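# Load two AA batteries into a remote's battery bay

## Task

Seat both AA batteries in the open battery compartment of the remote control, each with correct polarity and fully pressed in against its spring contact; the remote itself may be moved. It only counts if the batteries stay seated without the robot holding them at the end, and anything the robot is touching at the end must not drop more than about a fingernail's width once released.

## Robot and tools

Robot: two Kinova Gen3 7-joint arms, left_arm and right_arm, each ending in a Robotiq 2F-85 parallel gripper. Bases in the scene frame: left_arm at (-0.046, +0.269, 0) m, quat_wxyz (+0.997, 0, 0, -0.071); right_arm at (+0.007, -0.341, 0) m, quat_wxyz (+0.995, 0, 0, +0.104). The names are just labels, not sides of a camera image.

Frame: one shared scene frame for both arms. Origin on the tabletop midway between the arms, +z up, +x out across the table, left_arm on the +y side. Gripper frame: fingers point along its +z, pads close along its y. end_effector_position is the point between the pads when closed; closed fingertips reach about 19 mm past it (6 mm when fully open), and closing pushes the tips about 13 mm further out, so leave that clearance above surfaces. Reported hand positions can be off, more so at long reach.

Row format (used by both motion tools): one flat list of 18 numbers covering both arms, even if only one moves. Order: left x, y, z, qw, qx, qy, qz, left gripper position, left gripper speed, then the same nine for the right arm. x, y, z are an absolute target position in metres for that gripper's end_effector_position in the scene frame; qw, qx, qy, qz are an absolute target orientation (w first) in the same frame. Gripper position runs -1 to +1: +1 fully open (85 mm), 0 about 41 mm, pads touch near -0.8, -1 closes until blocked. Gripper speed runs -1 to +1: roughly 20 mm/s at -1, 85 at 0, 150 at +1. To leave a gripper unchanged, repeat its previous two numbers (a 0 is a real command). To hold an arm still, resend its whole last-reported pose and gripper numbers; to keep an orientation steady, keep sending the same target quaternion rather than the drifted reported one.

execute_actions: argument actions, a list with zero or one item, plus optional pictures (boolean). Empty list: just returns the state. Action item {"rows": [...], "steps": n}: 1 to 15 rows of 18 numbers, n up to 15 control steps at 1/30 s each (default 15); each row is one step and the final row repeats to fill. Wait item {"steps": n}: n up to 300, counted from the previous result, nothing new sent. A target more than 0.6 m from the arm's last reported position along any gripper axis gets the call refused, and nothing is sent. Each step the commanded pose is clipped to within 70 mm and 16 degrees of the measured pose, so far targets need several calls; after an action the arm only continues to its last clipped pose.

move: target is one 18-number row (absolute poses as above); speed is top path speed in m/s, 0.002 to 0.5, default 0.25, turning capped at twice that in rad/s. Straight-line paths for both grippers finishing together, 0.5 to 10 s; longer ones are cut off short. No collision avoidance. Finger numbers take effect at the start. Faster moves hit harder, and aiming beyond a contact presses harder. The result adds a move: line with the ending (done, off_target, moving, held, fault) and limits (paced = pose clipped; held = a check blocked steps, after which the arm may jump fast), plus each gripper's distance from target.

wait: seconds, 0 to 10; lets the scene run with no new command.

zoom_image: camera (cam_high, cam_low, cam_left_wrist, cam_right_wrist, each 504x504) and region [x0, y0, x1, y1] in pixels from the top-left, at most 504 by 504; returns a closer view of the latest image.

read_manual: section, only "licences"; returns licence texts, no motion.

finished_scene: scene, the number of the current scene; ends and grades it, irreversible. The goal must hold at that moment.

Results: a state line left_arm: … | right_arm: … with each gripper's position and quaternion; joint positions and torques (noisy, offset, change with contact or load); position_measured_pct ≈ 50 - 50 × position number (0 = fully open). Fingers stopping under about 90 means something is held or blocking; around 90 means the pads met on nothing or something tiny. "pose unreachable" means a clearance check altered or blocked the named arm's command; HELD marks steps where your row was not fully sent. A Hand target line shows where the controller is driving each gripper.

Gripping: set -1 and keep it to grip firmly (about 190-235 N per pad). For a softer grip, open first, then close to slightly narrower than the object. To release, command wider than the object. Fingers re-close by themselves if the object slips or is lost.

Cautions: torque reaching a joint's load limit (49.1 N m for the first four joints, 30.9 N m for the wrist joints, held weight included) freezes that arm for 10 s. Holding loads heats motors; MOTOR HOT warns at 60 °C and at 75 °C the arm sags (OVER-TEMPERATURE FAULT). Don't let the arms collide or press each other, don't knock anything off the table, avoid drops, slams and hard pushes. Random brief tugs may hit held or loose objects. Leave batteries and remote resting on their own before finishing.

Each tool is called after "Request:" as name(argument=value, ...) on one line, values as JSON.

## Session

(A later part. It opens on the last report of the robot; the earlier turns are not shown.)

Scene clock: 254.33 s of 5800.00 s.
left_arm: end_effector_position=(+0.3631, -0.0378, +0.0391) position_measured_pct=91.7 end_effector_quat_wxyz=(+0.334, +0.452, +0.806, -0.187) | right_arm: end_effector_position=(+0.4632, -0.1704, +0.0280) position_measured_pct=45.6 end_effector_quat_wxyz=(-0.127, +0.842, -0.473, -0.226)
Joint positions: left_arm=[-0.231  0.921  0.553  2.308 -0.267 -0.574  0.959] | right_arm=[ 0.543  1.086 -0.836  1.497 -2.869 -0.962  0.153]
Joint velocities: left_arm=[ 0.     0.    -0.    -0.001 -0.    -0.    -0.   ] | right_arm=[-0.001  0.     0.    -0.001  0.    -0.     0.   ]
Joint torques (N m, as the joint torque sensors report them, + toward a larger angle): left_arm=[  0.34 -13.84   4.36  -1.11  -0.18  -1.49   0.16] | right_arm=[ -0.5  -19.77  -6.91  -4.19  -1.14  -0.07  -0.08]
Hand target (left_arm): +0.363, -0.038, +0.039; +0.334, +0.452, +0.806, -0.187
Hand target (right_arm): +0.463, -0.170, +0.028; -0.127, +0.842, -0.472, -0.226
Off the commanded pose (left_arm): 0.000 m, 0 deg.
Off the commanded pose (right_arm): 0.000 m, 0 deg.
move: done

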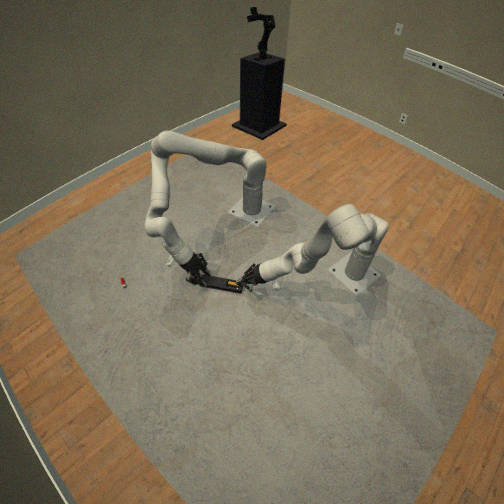

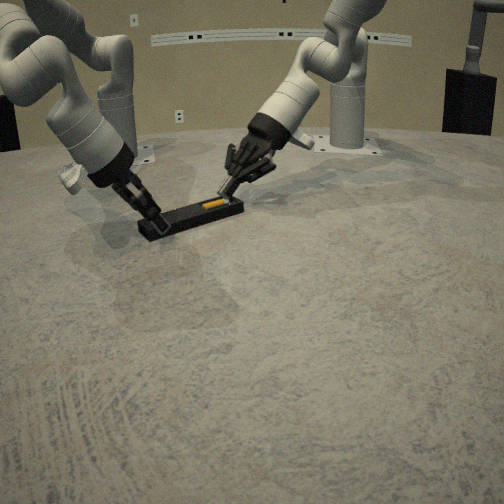

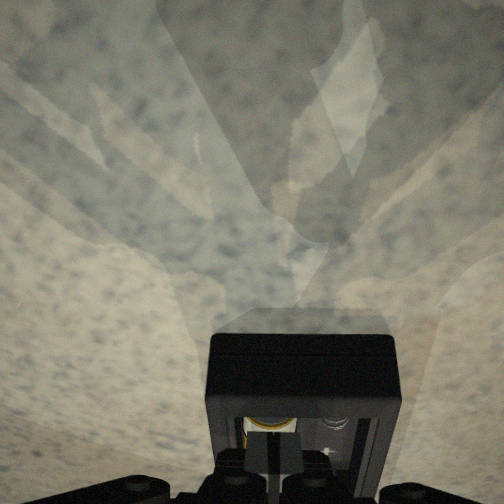

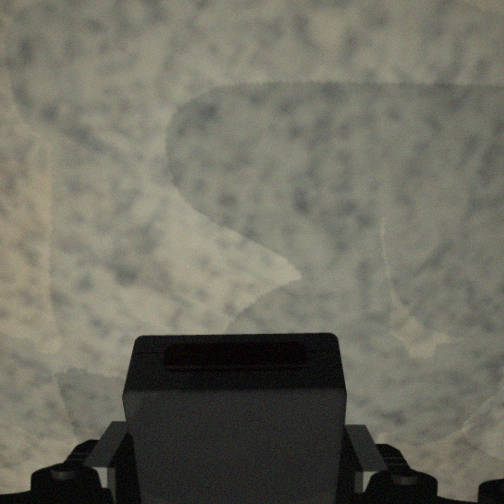

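Request:
move(target=[0.365,-0.041,0.035,0.334,0.452,0.806,-0.187,-1,0,0.463,-0.170,0.028,-0.127,0.842,-0.472,-0.226,-1,0], speed=0.01)

Request:
move(target=[0.34,0.0,0.09,0.334,0.452,0.806,-0.187,-1,0,0.463,-0.170,0.028,-0.127,0.842,-0.472,-0.226,1,0], speed=0.1)

Request:
move(target=[0.33,0.12,0.2,0,0.489,0.872,0,1,0,0.55,-0.3,0.2,0,0.7071,0.7071,0,1,0])

Request:
move(target=[0.33,0.12,0.2,0,0.489,0.872,0,1,0,0.68,-0.48,0.2,0,0.7071,0.7071,0,1,0])

Scene clock: 278.40 s of 5800.00 s.
left_arm: end_effector_position=(+0.3660, -0.0420, +0.0383) position_measured_pct=91.7 end_effector_quat_wxyz=(+0.337, +0.453, +0.804, -0.187) | right_arm: end_effector_position=(+0.4639, -0.1713, +0.0280) position_measured_pct=45.6 end_effector_quat_wxyz=(-0.127, +0.842, -0.473, -0.225)
Joint positions: left_arm=[-0.22   0.928  0.55   2.299 -0.266 -0.58   0.958] | right_arm=[ 0.545  1.086 -0.835  1.496 -2.867 -0.962  0.153]
Joint velocities: left_arm=[ 0.003 -0.    -0.002 -0.001 -0.002 -0.001  0.002] | right_arm=[-0.001  0.001 -0.001 -0.     0.001 -0.    -0.001]
Joint torques (N m, as the joint torque sensors report them, + toward a larger angle): left_arm=[  0.78 -10.25   2.81  -1.85   0.41  -0.47  -0.13] | right_arm=[ -1.13 -19.52  -7.65  -3.76  -1.35  -0.02  -0.21]
Hand target (left_arm): +0.365, -0.041, +0.035; +0.334, +0.452, +0.806, -0.187
Hand target (right_arm): +0.463, -0.170, +0.028; -0.127, +0.842, -0.472, -0.226
Off the commanded pose (left_arm): 0.004 m, 0 deg.
Off the commanded pose (right_arm): 0.002 m, 0 deg.
After step 90, 20.30 s passed at rest.
move: off_target (left_arm)

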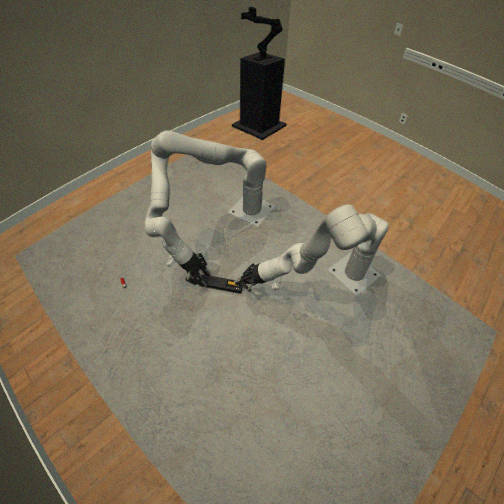

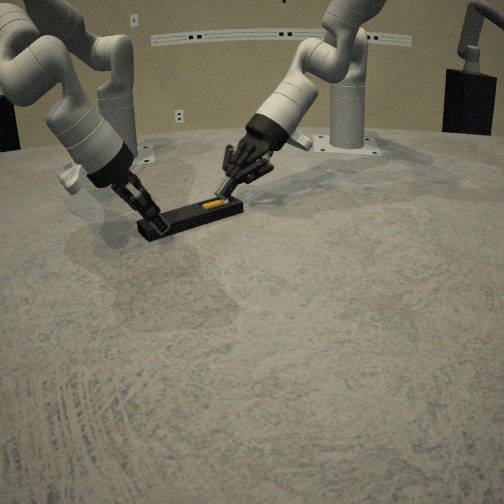

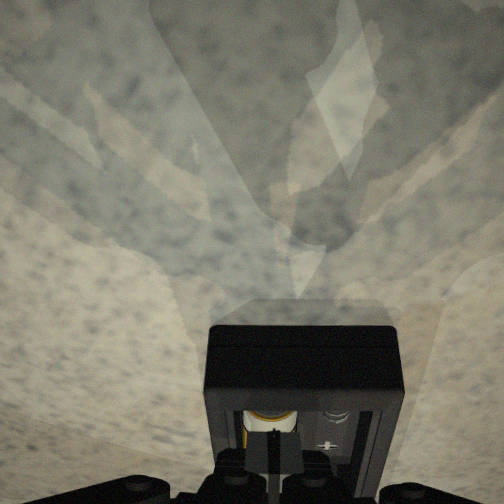

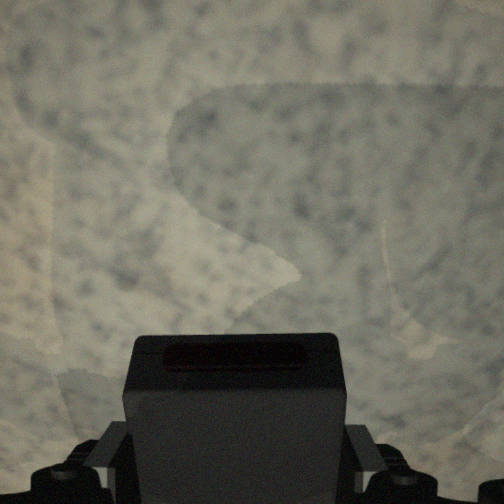

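Scene clock: 279.57 s of 5800.00 s.
left_arm: end_effector_position=(+0.3399, -0.0004, +0.0901) position_measured_pct=91.7 end_effector_quat_wxyz=(+0.334, +0.452, +0.806, -0.187) | right_arm: end_effector_position=(+0.4630, -0.1700, +0.0280) position_measured_pct=0.0 end_effector_quat_wxyz=(-0.127, +0.842, -0.472, -0.226)
Joint positions: left_arm=[-0.398  0.76   0.649  2.42  -0.34  -0.487  1.021] | right_arm=[ 0.543  1.086 -0.836  1.497 -2.868 -0.962  0.153]
Joint velocities: left_arm=[-0.007 -0.004 -0.     0.001 -0.     0.001  0.004] | right_arm=[-0.     0.001  0.    -0.    -0.    -0.001 -0.   ]
Joint torques (N m, as the joint torque sensors report them, + toward a larger angle): left_arm=[  0.12 -11.73   3.93  -1.75  -0.11  -1.41   0.08] | right_arm=[ -0.08 -19.73  -6.66  -4.34  -0.9   -0.11  -0.31]
Hand target (left_arm): +0.340, -0.000, +0.090; +0.334, +0.452, +0.806, -0.187
Hand target (right_arm): +0.463, -0.170, +0.028; -0.127, +0.842, -0.472, -0.226
Off the commanded pose (left_arm): 0.000 m, 0 deg.
Off the commanded pose (right_arm): 0.000 m, 0 deg.
move: done

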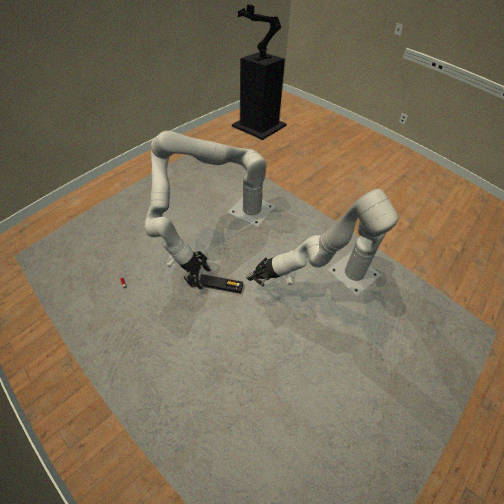

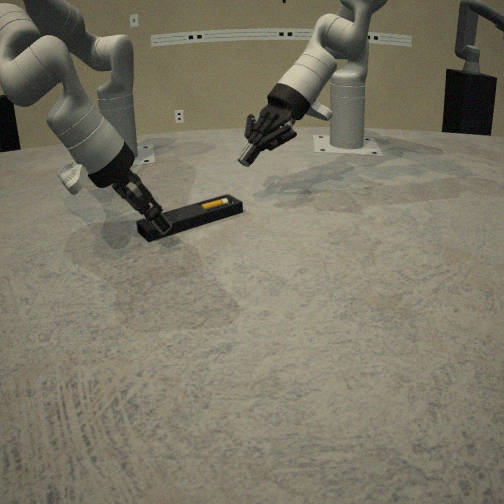

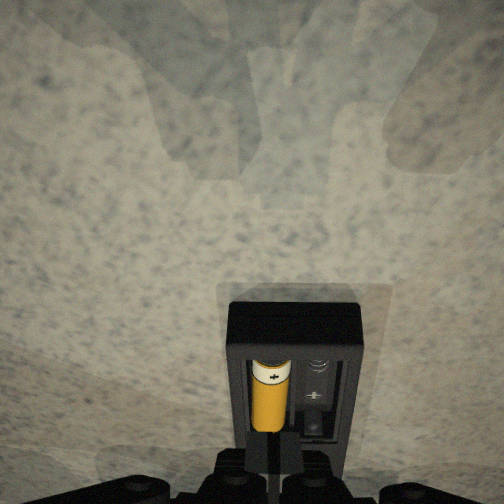

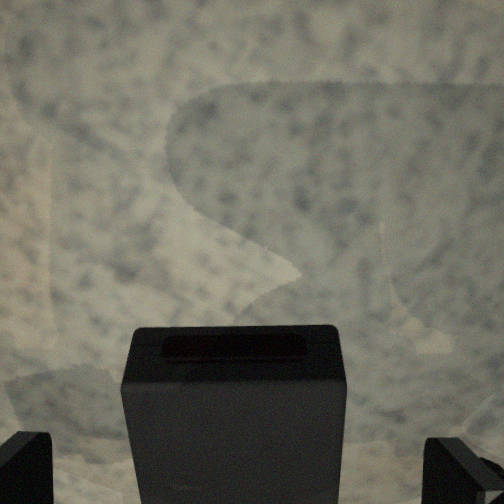

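Scene clock: 285.17 s of 5800.00 s.
left_arm: end_effector_position=(+0.3307, +0.1209, +0.1998) position_measured_pct=0.0 end_effector_quat_wxyz=(-0.001, +0.489, +0.872, -0.000) | right_arm: end_effector_position=(+0.5506, -0.3000, +0.2000) position_measured_pct=0.0 end_effector_quat_wxyz=(-0.000, +0.708, +0.707, -0.001)
Joint positions: left_arm=[-0.373  0.42   0.759  1.822 -0.333  1.033  1.208] | right_arm=[ 0.663  0.958 -1.325  1.265 -2.225 -1.555  2.414]
Joint velocities: left_arm=[ 0.003  0.001  0.    -0.001 -0.001  0.003 -0.001] | right_arm=[ 0.005  0.001 -0.001  0.001 -0.    -0.     0.004]
Joint torques (N m, as the joint torque sensors report them, + toward a larger angle): left_arm=[  0.36 -12.03   2.57  -6.86   0.68   0.02   0.13] | right_arm=[ -0.34 -19.42  -6.99  -6.18   0.02   0.06  -0.3 ]
Hand target (left_arm): +0.331, +0.121, +0.200; -0.001, +0.489, +0.872, -0.000
Hand target (right_arm): +0.551, -0.300, +0.200; -0.000, +0.708, +0.707, -0.001
Off the commanded pose (left_arm): 0.001 m, 0 deg.
Off the commanded pose (right_arm): 0.001 m, 0 deg.
move: done

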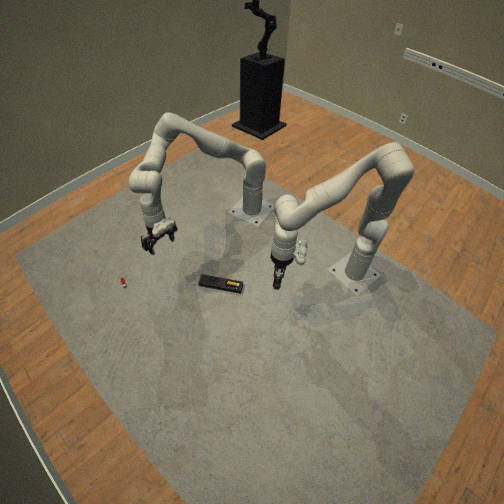

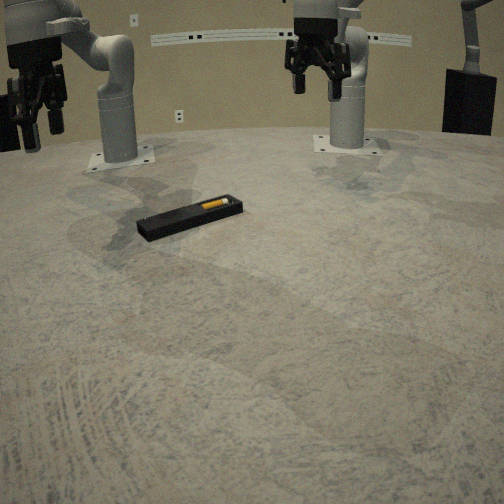

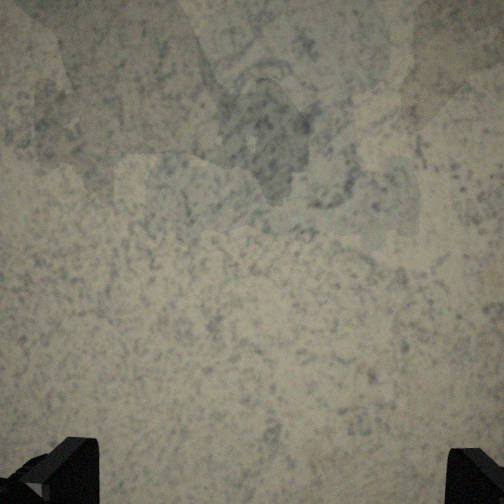

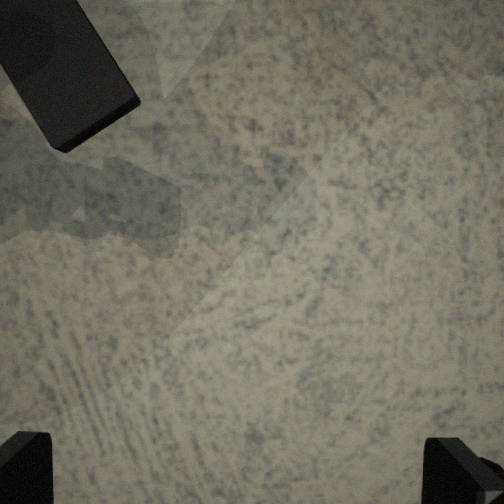

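Scene clock: 286.77 s of 5800.00 s.
left_arm: end_effector_position=(+0.3300, +0.1200, +0.2000) position_measured_pct=0.0 end_effector_quat_wxyz=(+0.000, +0.489, +0.872, +0.000) | right_arm: end_effector_position=(+0.6792, -0.4811, +0.1994) position_measured_pct=0.0 end_effector_quat_wxyz=(-0.000, +0.708, +0.706, -0.001)
Joint positions: left_arm=[-0.371  0.418  0.76   1.824 -0.332  1.031  1.21 ] | right_arm=[ 0.532  1.178 -1.179  0.344 -2.065 -1.815  3.136]
Joint velocities: left_arm=[-0.     0.001 -0.     0.    -0.002 -0.    -0.001] | right_arm=[-0.033  0.015  0.01  -0.067  0.009 -0.026  0.032]
Joint torques (N m, as the joint torque sensors report them, + toward a larger angle): left_arm=[  0.3  -11.81   2.39  -6.98   0.47   0.07   0.03] | right_arm=[ -0.43 -26.37  -2.88  -4.62  -0.21   0.13  -0.16]
Hand target (left_arm): +0.330, +0.120, +0.200; +0.000, +0.489, +0.872, +0.000
Hand target (right_arm): +0.680, -0.480, +0.199; -0.001, +0.708, +0.707, -0.001
Off the commanded pose (left_arm): 0.000 m, 0 deg.
Off the commanded pose (right_arm): 0.001 m, 0 deg.
move: done

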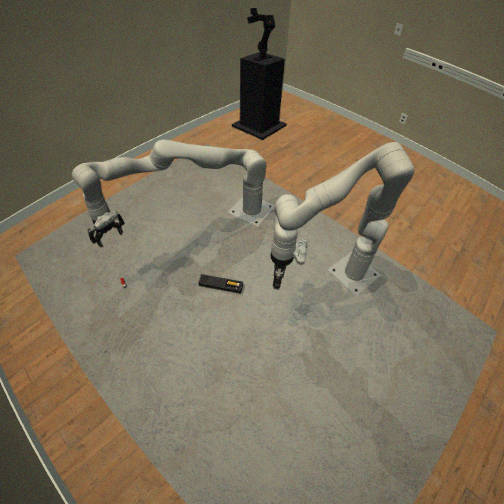

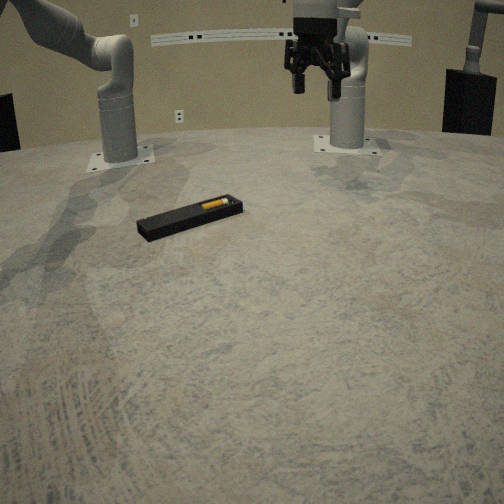

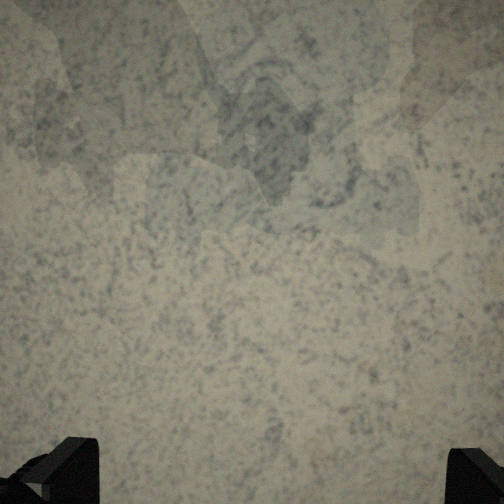

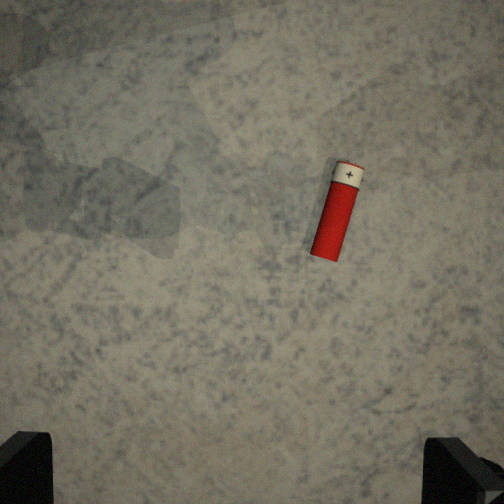

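Request:
move(target=[0.33,0.12,0.2,0,0.489,0.872,0,1,0,0.728,-0.394,0.06,0,0.793,0.609,0,1,0], speed=0.15)

Scene clock: 295.17 s of 5800.00 s.
left_arm: end_effector_position=(+0.3300, +0.1200, +0.2000) position_measured_pct=0.0 end_effector_quat_wxyz=(+0.000, +0.489, +0.872, -0.000) | right_arm: end_effector_position=(+0.7275, -0.3944, +0.0602) position_measured_pct=0.0 end_effector_quat_wxyz=(+0.000, +0.793, +0.609, -0.000)
Joint positions: left_arm=[-0.371  0.418  0.76   1.824 -0.332  1.031  1.21 ] | right_arm=[ 0.364  1.387 -1.141  0.269 -2.031 -1.638  2.791]
Joint velocities: left_arm=[-0.001 -0.001 -0.    -0.    -0.001 -0.001 -0.001] | right_arm=[-0.011  0.007  0.002 -0.022  0.001 -0.006  0.008]
Joint torques (N m, as the joint torque sensors report them, + toward a larger angle): left_arm=[  0.26 -11.83   2.82  -6.96   0.5    0.06   0.02] | right_arm=[ -0.52 -27.43  -2.64  -3.94  -0.03   0.    -0.44]
Hand target (left_arm): +0.330, +0.120, +0.200; +0.000, +0.489, +0.872, -0.000
Hand target (right_arm): +0.728, -0.394, +0.060; +0.000, +0.793, +0.609, -0.000
Off the commanded pose (left_arm): 0.000 m, 0 deg.
Off the commanded pose (right_arm): 0.001 m, 0 deg.
After step 90, 3.87 s passed at rest.
move: done

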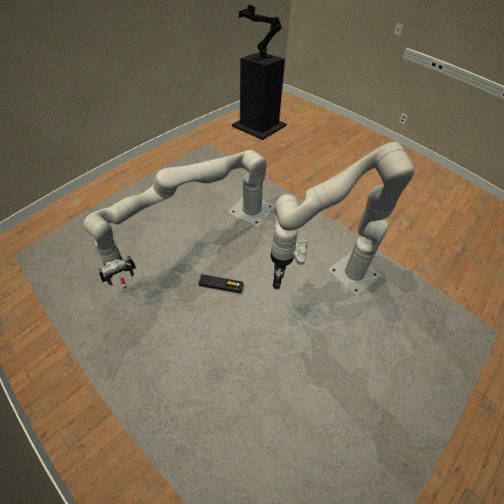

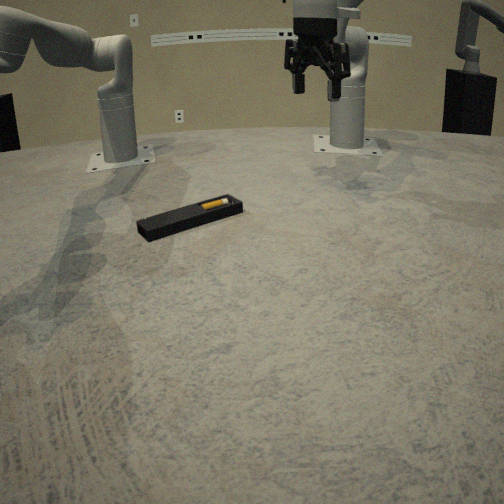

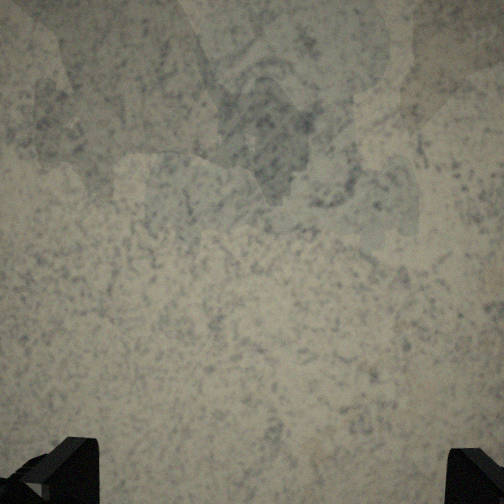

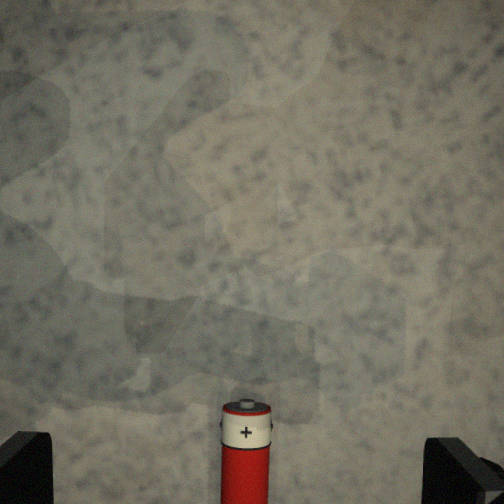

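Request:
move(target=[0.33,0.12,0.2,0,0.489,0.872,0,1,0,0.728,-0.399,0.022,0,0.793,0.609,0,1,0], speed=0.08)

Request:
move(target=[0.33,0.12,0.2,0,0.489,0.872,0,1,0,0.728,-0.399,0.022,0,0.793,0.609,0,-1,0])

Request:
move(target=[0.30,0.2,0.2,0,0.489,0.872,0,1,0,0.50,-0.22,0.13,0,0.872,-0.489,0,-1,0])

Scene clock: 303.87 s of 5800.00 s.
left_arm: end_effector_position=(+0.3300, +0.1200, +0.2000) position_measured_pct=0.0 end_effector_quat_wxyz=(+0.000, +0.489, +0.872, -0.000) | right_arm: end_effector_position=(+0.7280, -0.3989, +0.0221) position_measured_pct=0.0 end_effector_quat_wxyz=(+0.000, +0.793, +0.609, +0.000)
Joint positions: left_arm=[-0.371  0.418  0.76   1.824 -0.332  1.031  1.21 ] | right_arm=[ 0.388  1.43  -1.138  0.316 -2.024 -1.575  2.774]
Joint velocities: left_arm=[-0.    -0.    -0.    -0.002 -0.    -0.     0.001] | right_arm=[ 0.002  0.001  0.001  0.002 -0.     0.003 -0.001]
Joint torques (N m, as the joint torque sensors report them, + toward a larger angle): left_arm=[ -0.12 -11.66   2.59  -6.91   0.35   0.02   0.1 ] | right_arm=[ -0.18 -27.87  -2.74  -4.41   0.08   0.13  -0.14]
Hand target (left_arm): +0.330, +0.120, +0.200; -0.000, +0.489, +0.872, -0.000
Hand target (right_arm): +0.728, -0.399, +0.022; +0.000, +0.793, +0.609, +0.000
Off the commanded pose (left_arm): 0.000 m, 0 deg.
Off the commanded pose (right_arm): 0.000 m, 0 deg.
After step 90, 4.90 s passed at rest.
move: done

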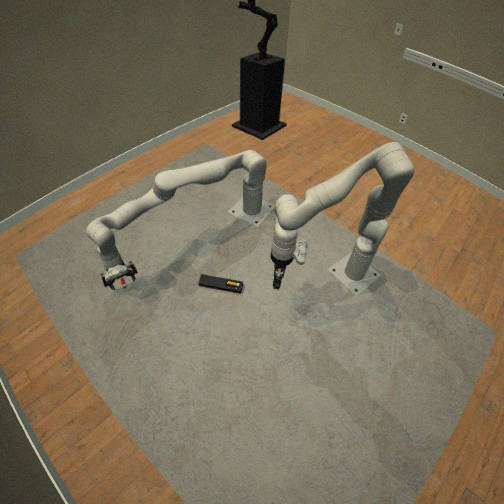

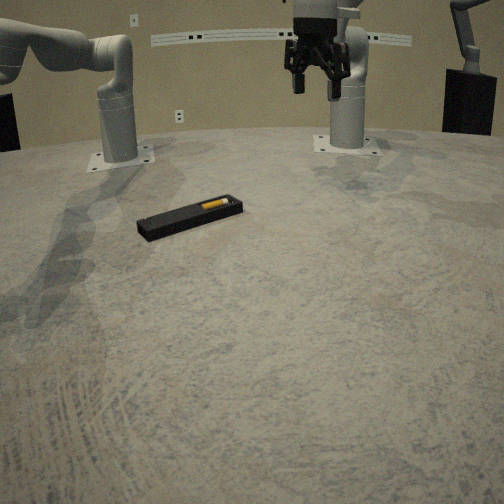

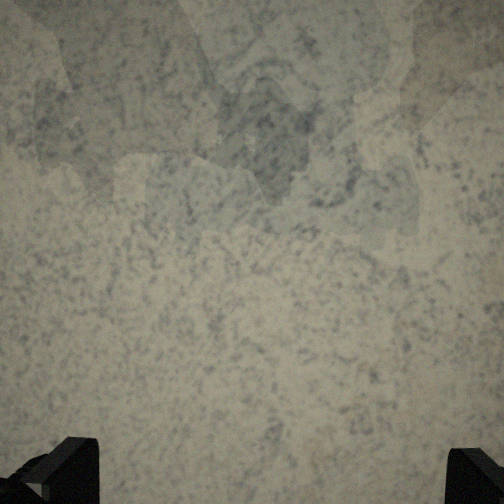

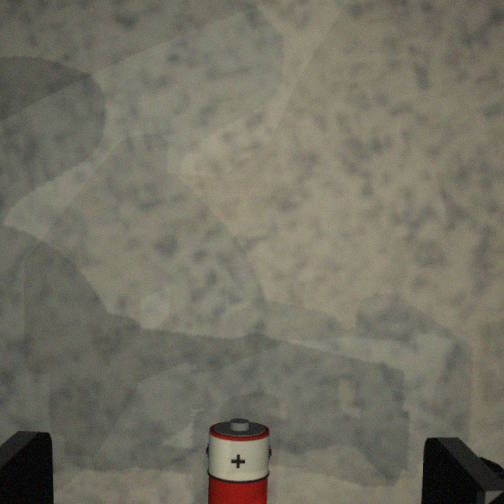

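Scene clock: 305.10 s of 5800.00 s.
left_arm: end_effector_position=(+0.3300, +0.1200, +0.2000) position_measured_pct=0.0 end_effector_quat_wxyz=(+0.000, +0.489, +0.872, -0.000) | right_arm: end_effector_position=(+0.7281, -0.3990, +0.0224) position_measured_pct=81.0 end_effector_quat_wxyz=(+0.000, +0.793, +0.609, +0.000)
Joint positions: left_arm=[-0.371  0.418  0.76   1.824 -0.332  1.031  1.21 ] | right_arm=[ 0.388  1.43  -1.138  0.315 -2.024 -1.575  2.774]
Joint velocities: left_arm=[ 0.    -0.001  0.    -0.     0.    -0.     0.001] | right_arm=[-0.001  0.    -0.     0.     0.001 -0.001  0.   ]
Joint torques (N m, as the joint torque sensors report them, + toward a larger angle): left_arm=[ -0.13 -11.77   2.66  -7.04   0.5   -0.11   0.  ] | right_arm=[ -0.03 -27.31  -2.8   -4.55   0.24   0.02  -0.21]
Hand target (left_arm): +0.330, +0.120, +0.200; +0.000, +0.489, +0.872, -0.000
Hand target (right_arm): +0.728, -0.399, +0.022; -0.000, +0.793, +0.609, -0.000
Off the commanded pose (left_arm): 0.000 m, 0 deg.
Off the commanded pose (right_arm): 0.000 m, 0 deg.
move: done

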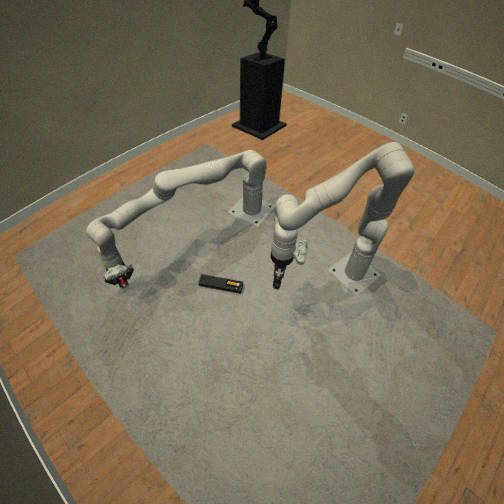

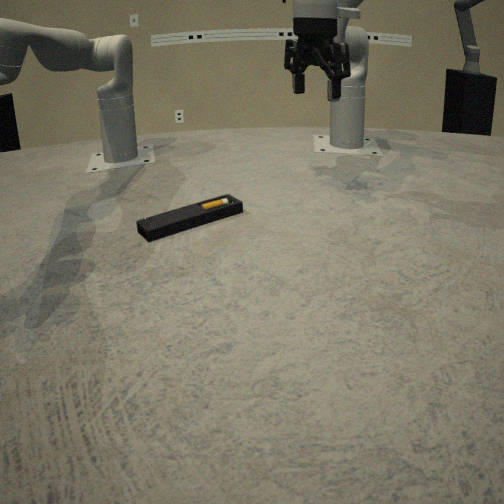

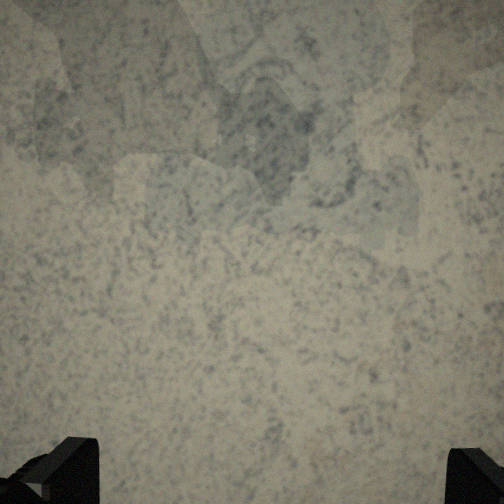

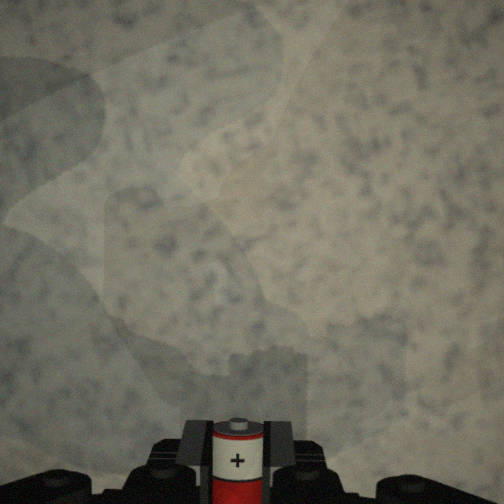

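Scene clock: 310.13 s of 5800.00 s.
left_arm: end_effector_position=(+0.2997, +0.1999, +0.2002) position_measured_pct=0.0 end_effector_quat_wxyz=(+0.000, +0.489, +0.872, -0.000) | right_arm: end_effector_position=(+0.5006, -0.2197, +0.1308) position_measured_pct=81.0 end_effector_quat_wxyz=(-0.001, +0.873, -0.488, +0.001)
Joint positions: left_arm=[-0.635  0.292  0.784  1.981 -0.249  0.966  0.961] | right_arm=[ 0.474  0.841 -1.006  1.522 -2.398 -1.194 -0.318]
Joint velocities: left_arm=[-0.002 -0.001 -0.001  0.001 -0.    -0.    -0.001] | right_arm=[-0.002 -0.005 -0.002  0.002  0.001  0.001 -0.006]
Joint torques (N m, as the joint torque sensors report them, + toward a larger angle): left_arm=[-0.23 -8.96  1.74 -6.8   0.68  0.07  0.31] | right_arm=[  0.21 -18.37  -5.13  -6.64   0.02  -0.1   -0.44]
Hand target (left_arm): +0.300, +0.200, +0.200; +0.000, +0.489, +0.872, -0.000
Hand target (right_arm): +0.501, -0.220, +0.131; -0.001, +0.873, -0.488, +0.001
Off the commanded pose (left_arm): 0.000 m, 0 deg.
Off the commanded pose (right_arm): 0.001 m, 0 deg.
move: done

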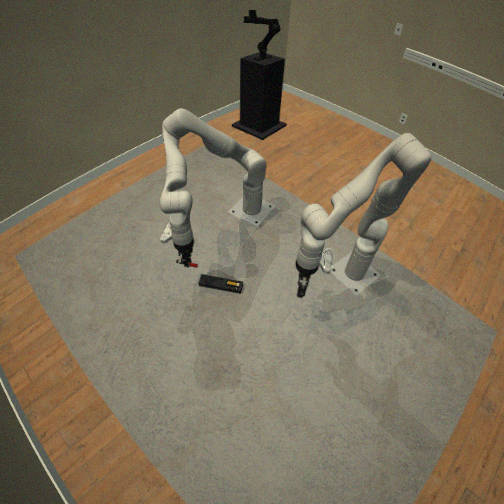

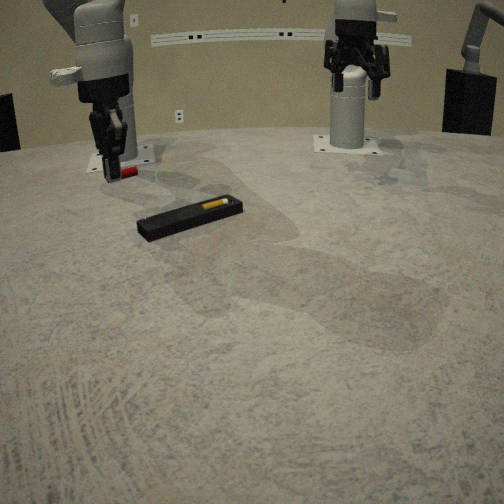

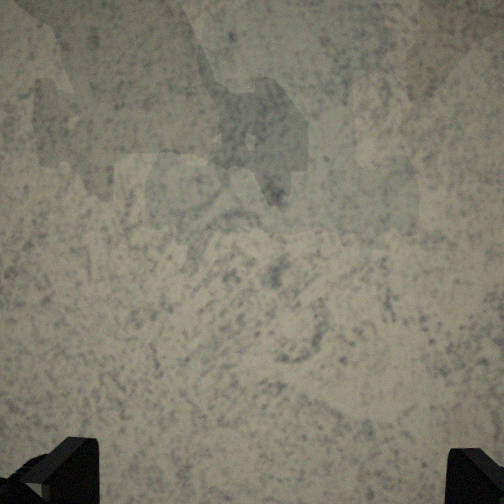

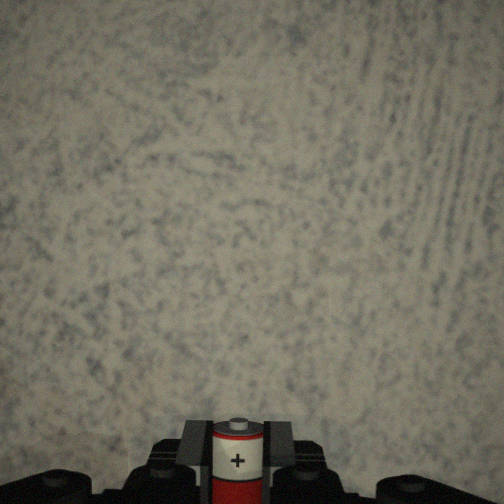

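Request:
move(target=[0.30,0.25,0.2,0,0.489,0.872,0,1,0,0.366,-0.007,0.12,0,0.872,-0.489,0,-1,0], speed=0.15)

Scene clock: 326.87 s of 5800.00 s.
left_arm: end_effector_position=(+0.2998, +0.2500, +0.2000) position_measured_pct=0.0 end_effector_quat_wxyz=(+0.000, +0.489, +0.872, -0.000) | right_arm: end_effector_position=(+0.3655, -0.0073, +0.1201) position_measured_pct=81.0 end_effector_quat_wxyz=(+0.000, +0.872, -0.489, -0.000)
Joint positions: left_arm=[-0.775  0.273  0.769  1.999 -0.231  0.957  0.801] | right_arm=[-0.022  0.818 -0.986  1.602 -2.405 -1.132 -0.85 ]
Joint velocities: left_arm=[-0.    -0.001 -0.001 -0.     0.    -0.    -0.001] | right_arm=[-0.009  0.002 -0.002 -0.001  0.001 -0.001 -0.002]
Joint torques (N m, as the joint torque sensors report them, + toward a larger angle): left_arm=[ 0.41 -8.87  1.62 -6.84  0.29  0.03  0.05] | right_arm=[ -0.04 -17.83  -5.43  -6.59   0.21   0.11  -0.13]
Hand target (left_arm): +0.300, +0.250, +0.200; +0.000, +0.489, +0.872, -0.000
Hand target (right_arm): +0.365, -0.007, +0.120; +0.000, +0.872, -0.489, -0.000
Off the commanded pose (left_arm): 0.000 m, 0 deg.
Off the commanded pose (right_arm): 0.001 m, 0 deg.
After step 90, 11.63 s passed at rest.
move: done

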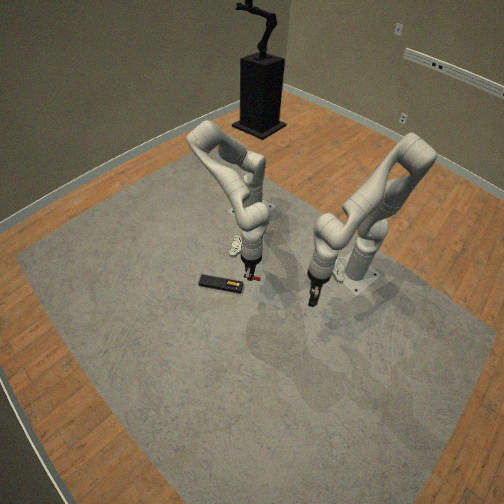

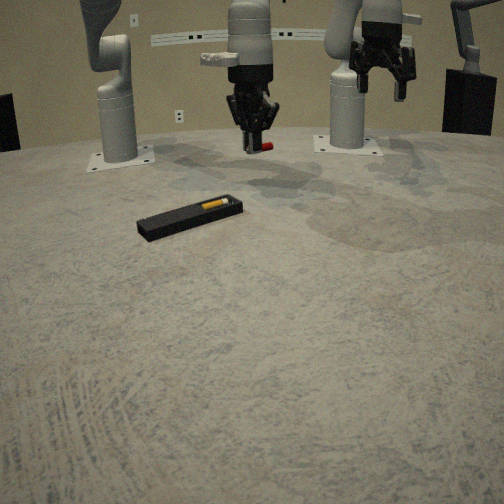

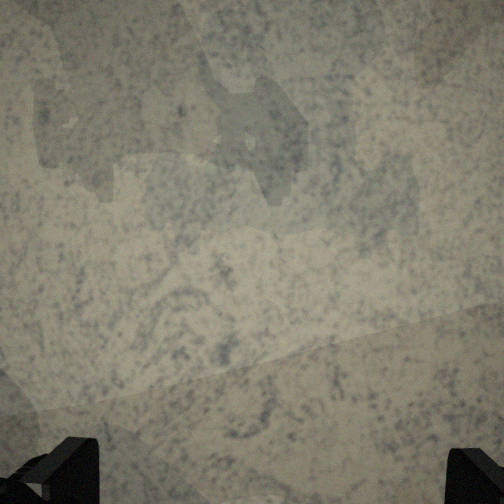

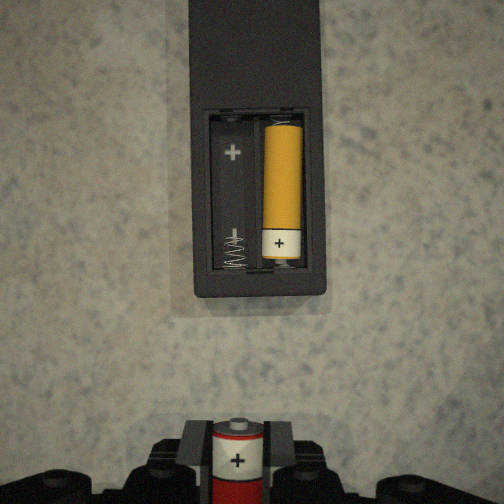

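Request:
move(target=[0.30,0.25,0.2,0,0.489,0.872,0,1,0,0.4137,-0.0805,0.07,0.127,0.842,-0.472,0.226,-1,0], speed=0.08)

Request:
move(target=[0.30,0.25,0.2,0,0.489,0.872,0,1,0,0.4137,-0.0805,0.046,0.127,0.842,-0.472,0.226,-1,0], speed=0.02)

Request:
zoom_image(camera="cam_low", region=[170, 150, 290, 230])

Request:
zoom_image(camera="cam_high", region=[190, 250, 270, 310])

Scene clock: 350.03 s of 5800.00 s.
left_arm: end_effector_position=(+0.3000, +0.2500, +0.2000) position_measured_pct=0.0 end_effector_quat_wxyz=(+0.000, +0.489, +0.872, +0.000) | right_arm: end_effector_position=(+0.4139, -0.0805, +0.0698) position_measured_pct=81.0 end_effector_quat_wxyz=(+0.128, +0.842, -0.472, +0.226)
Joint positions: left_arm=[-0.775  0.273  0.769  1.998 -0.232  0.957  0.801] | right_arm=[-0.312  0.914 -0.694  1.596 -2.126 -1.344 -1.07 ]
Joint velocities: left_arm=[ 0.     0.     0.    -0.     0.     0.    -0.001] | right_arm=[-0.004  0.002  0.001 -0.001  0.001 -0.002 -0.001]
Joint torques (N m, as the joint torque sensors report them, + toward a larger angle): left_arm=[ 0.29 -9.06  1.24 -6.84  0.71  0.01  0.02] | right_arm=[ -0.09 -19.72  -3.43  -4.95   0.6   -0.98  -0.1 ]
Hand target (left_arm): +0.300, +0.250, +0.200; -0.000, +0.489, +0.872, +0.000
Hand target (right_arm): +0.414, -0.080, +0.070; +0.128, +0.842, -0.472, +0.226
Off the commanded pose (left_arm): 0.000 m, 0 deg.
Off the commanded pose (right_arm): 0.000 m, 0 deg.
After step 90, 16.60 s passed at rest.
move: done

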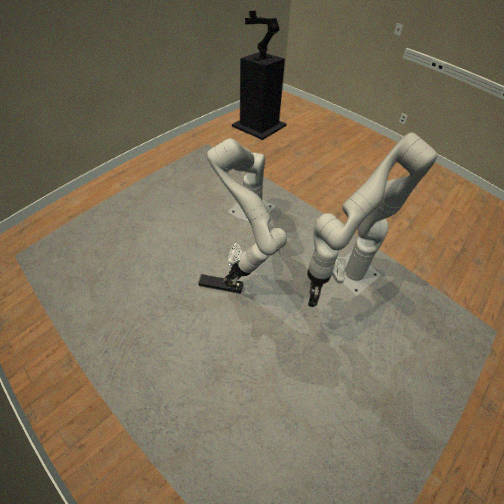

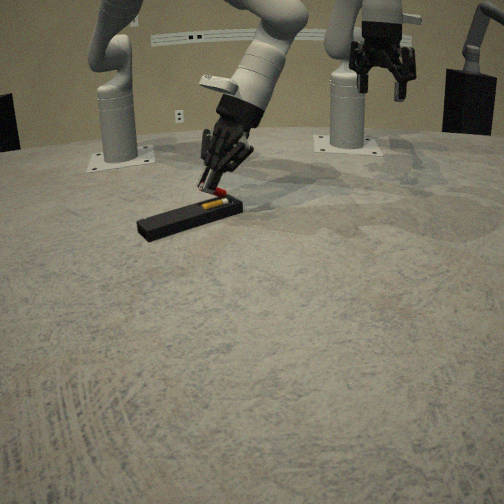

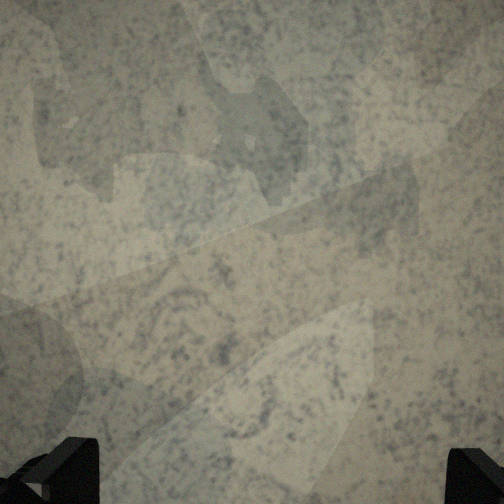

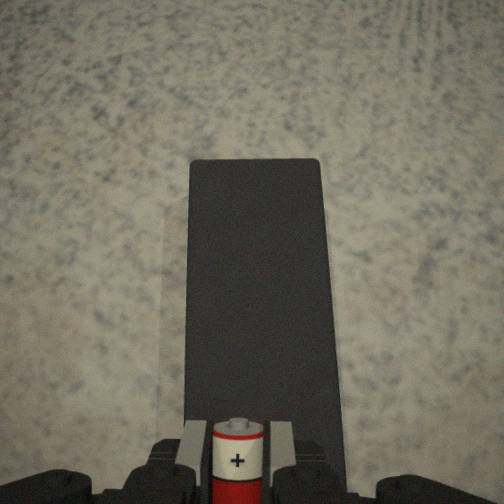

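Scene clock: 351.43 s of 5800.00 s.
left_arm: end_effector_position=(+0.3000, +0.2500, +0.2000) position_measured_pct=0.0 end_effector_quat_wxyz=(+0.000, +0.489, +0.872, -0.000) | right_arm: end_effector_position=(+0.4137, -0.0805, +0.0461) position_measured_pct=81.0 end_effector_quat_wxyz=(+0.127, +0.842, -0.472, +0.226)
Joint positions: left_arm=[-0.775  0.273  0.769  1.998 -0.232  0.957  0.801] | right_arm=[-0.321  0.954 -0.678  1.606 -2.096 -1.31  -1.106]
Joint velocities: left_arm=[ 0.     0.    -0.     0.001 -0.002  0.     0.001] | right_arm=[-0.     0.004  0.     0.     0.     0.001 -0.001]
Joint torques (N m, as the joint torque sensors report them, + toward a larger angle): left_arm=[ 0.1  -9.08  1.77 -6.83  0.6   0.2  -0.13] | right_arm=[ -0.13 -19.95  -3.47  -5.39   0.89  -1.19  -0.21]
Hand target (left_arm): +0.300, +0.250, +0.200; +0.000, +0.489, +0.872, -0.000
Hand target (right_arm): +0.414, -0.080, +0.046; +0.127, +0.842, -0.472, +0.226
Off the commanded pose (left_arm): 0.000 m, 0 deg.
Off the commanded pose (right_arm): 0.000 m, 0 deg.
move: done

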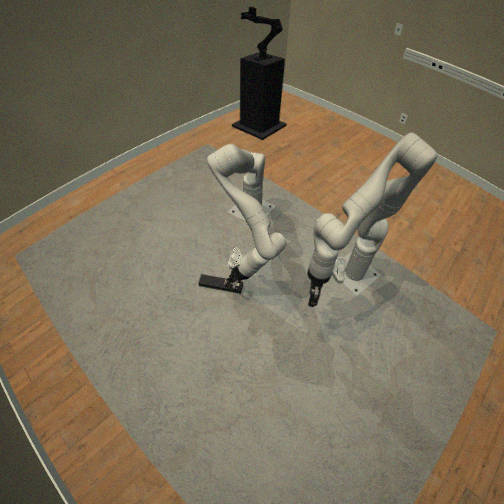

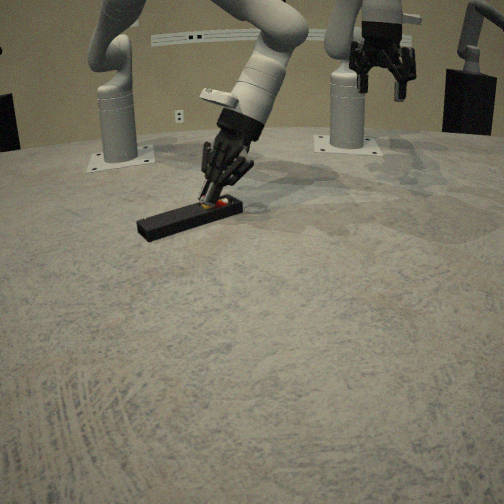

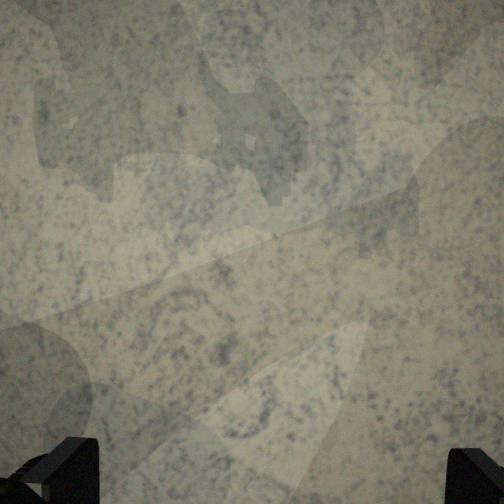

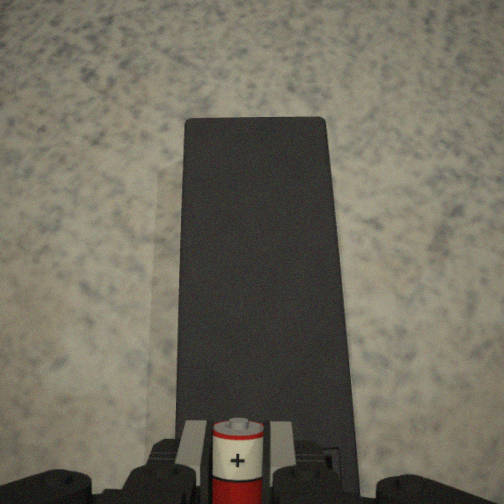

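Region (170, 150, 290, 230) of cam_low's 504x504 image, scaled by 4.200, with more detail than that image has.

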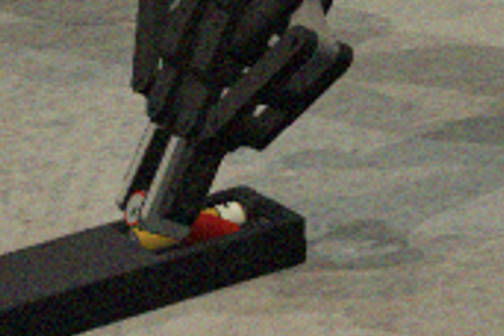

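Region (190, 250, 270, 310) of cam_high's 504x504 image, scaled by 6.300, with more detail than that image has; it fills the top 378 rows of this view, and the rest is white.

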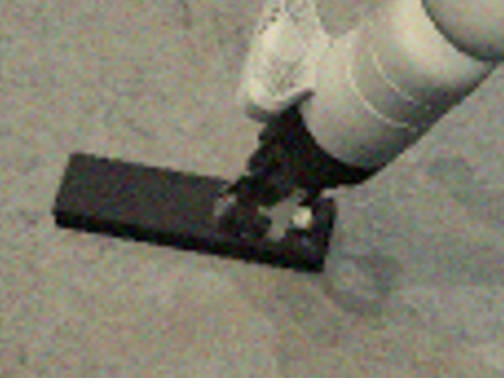

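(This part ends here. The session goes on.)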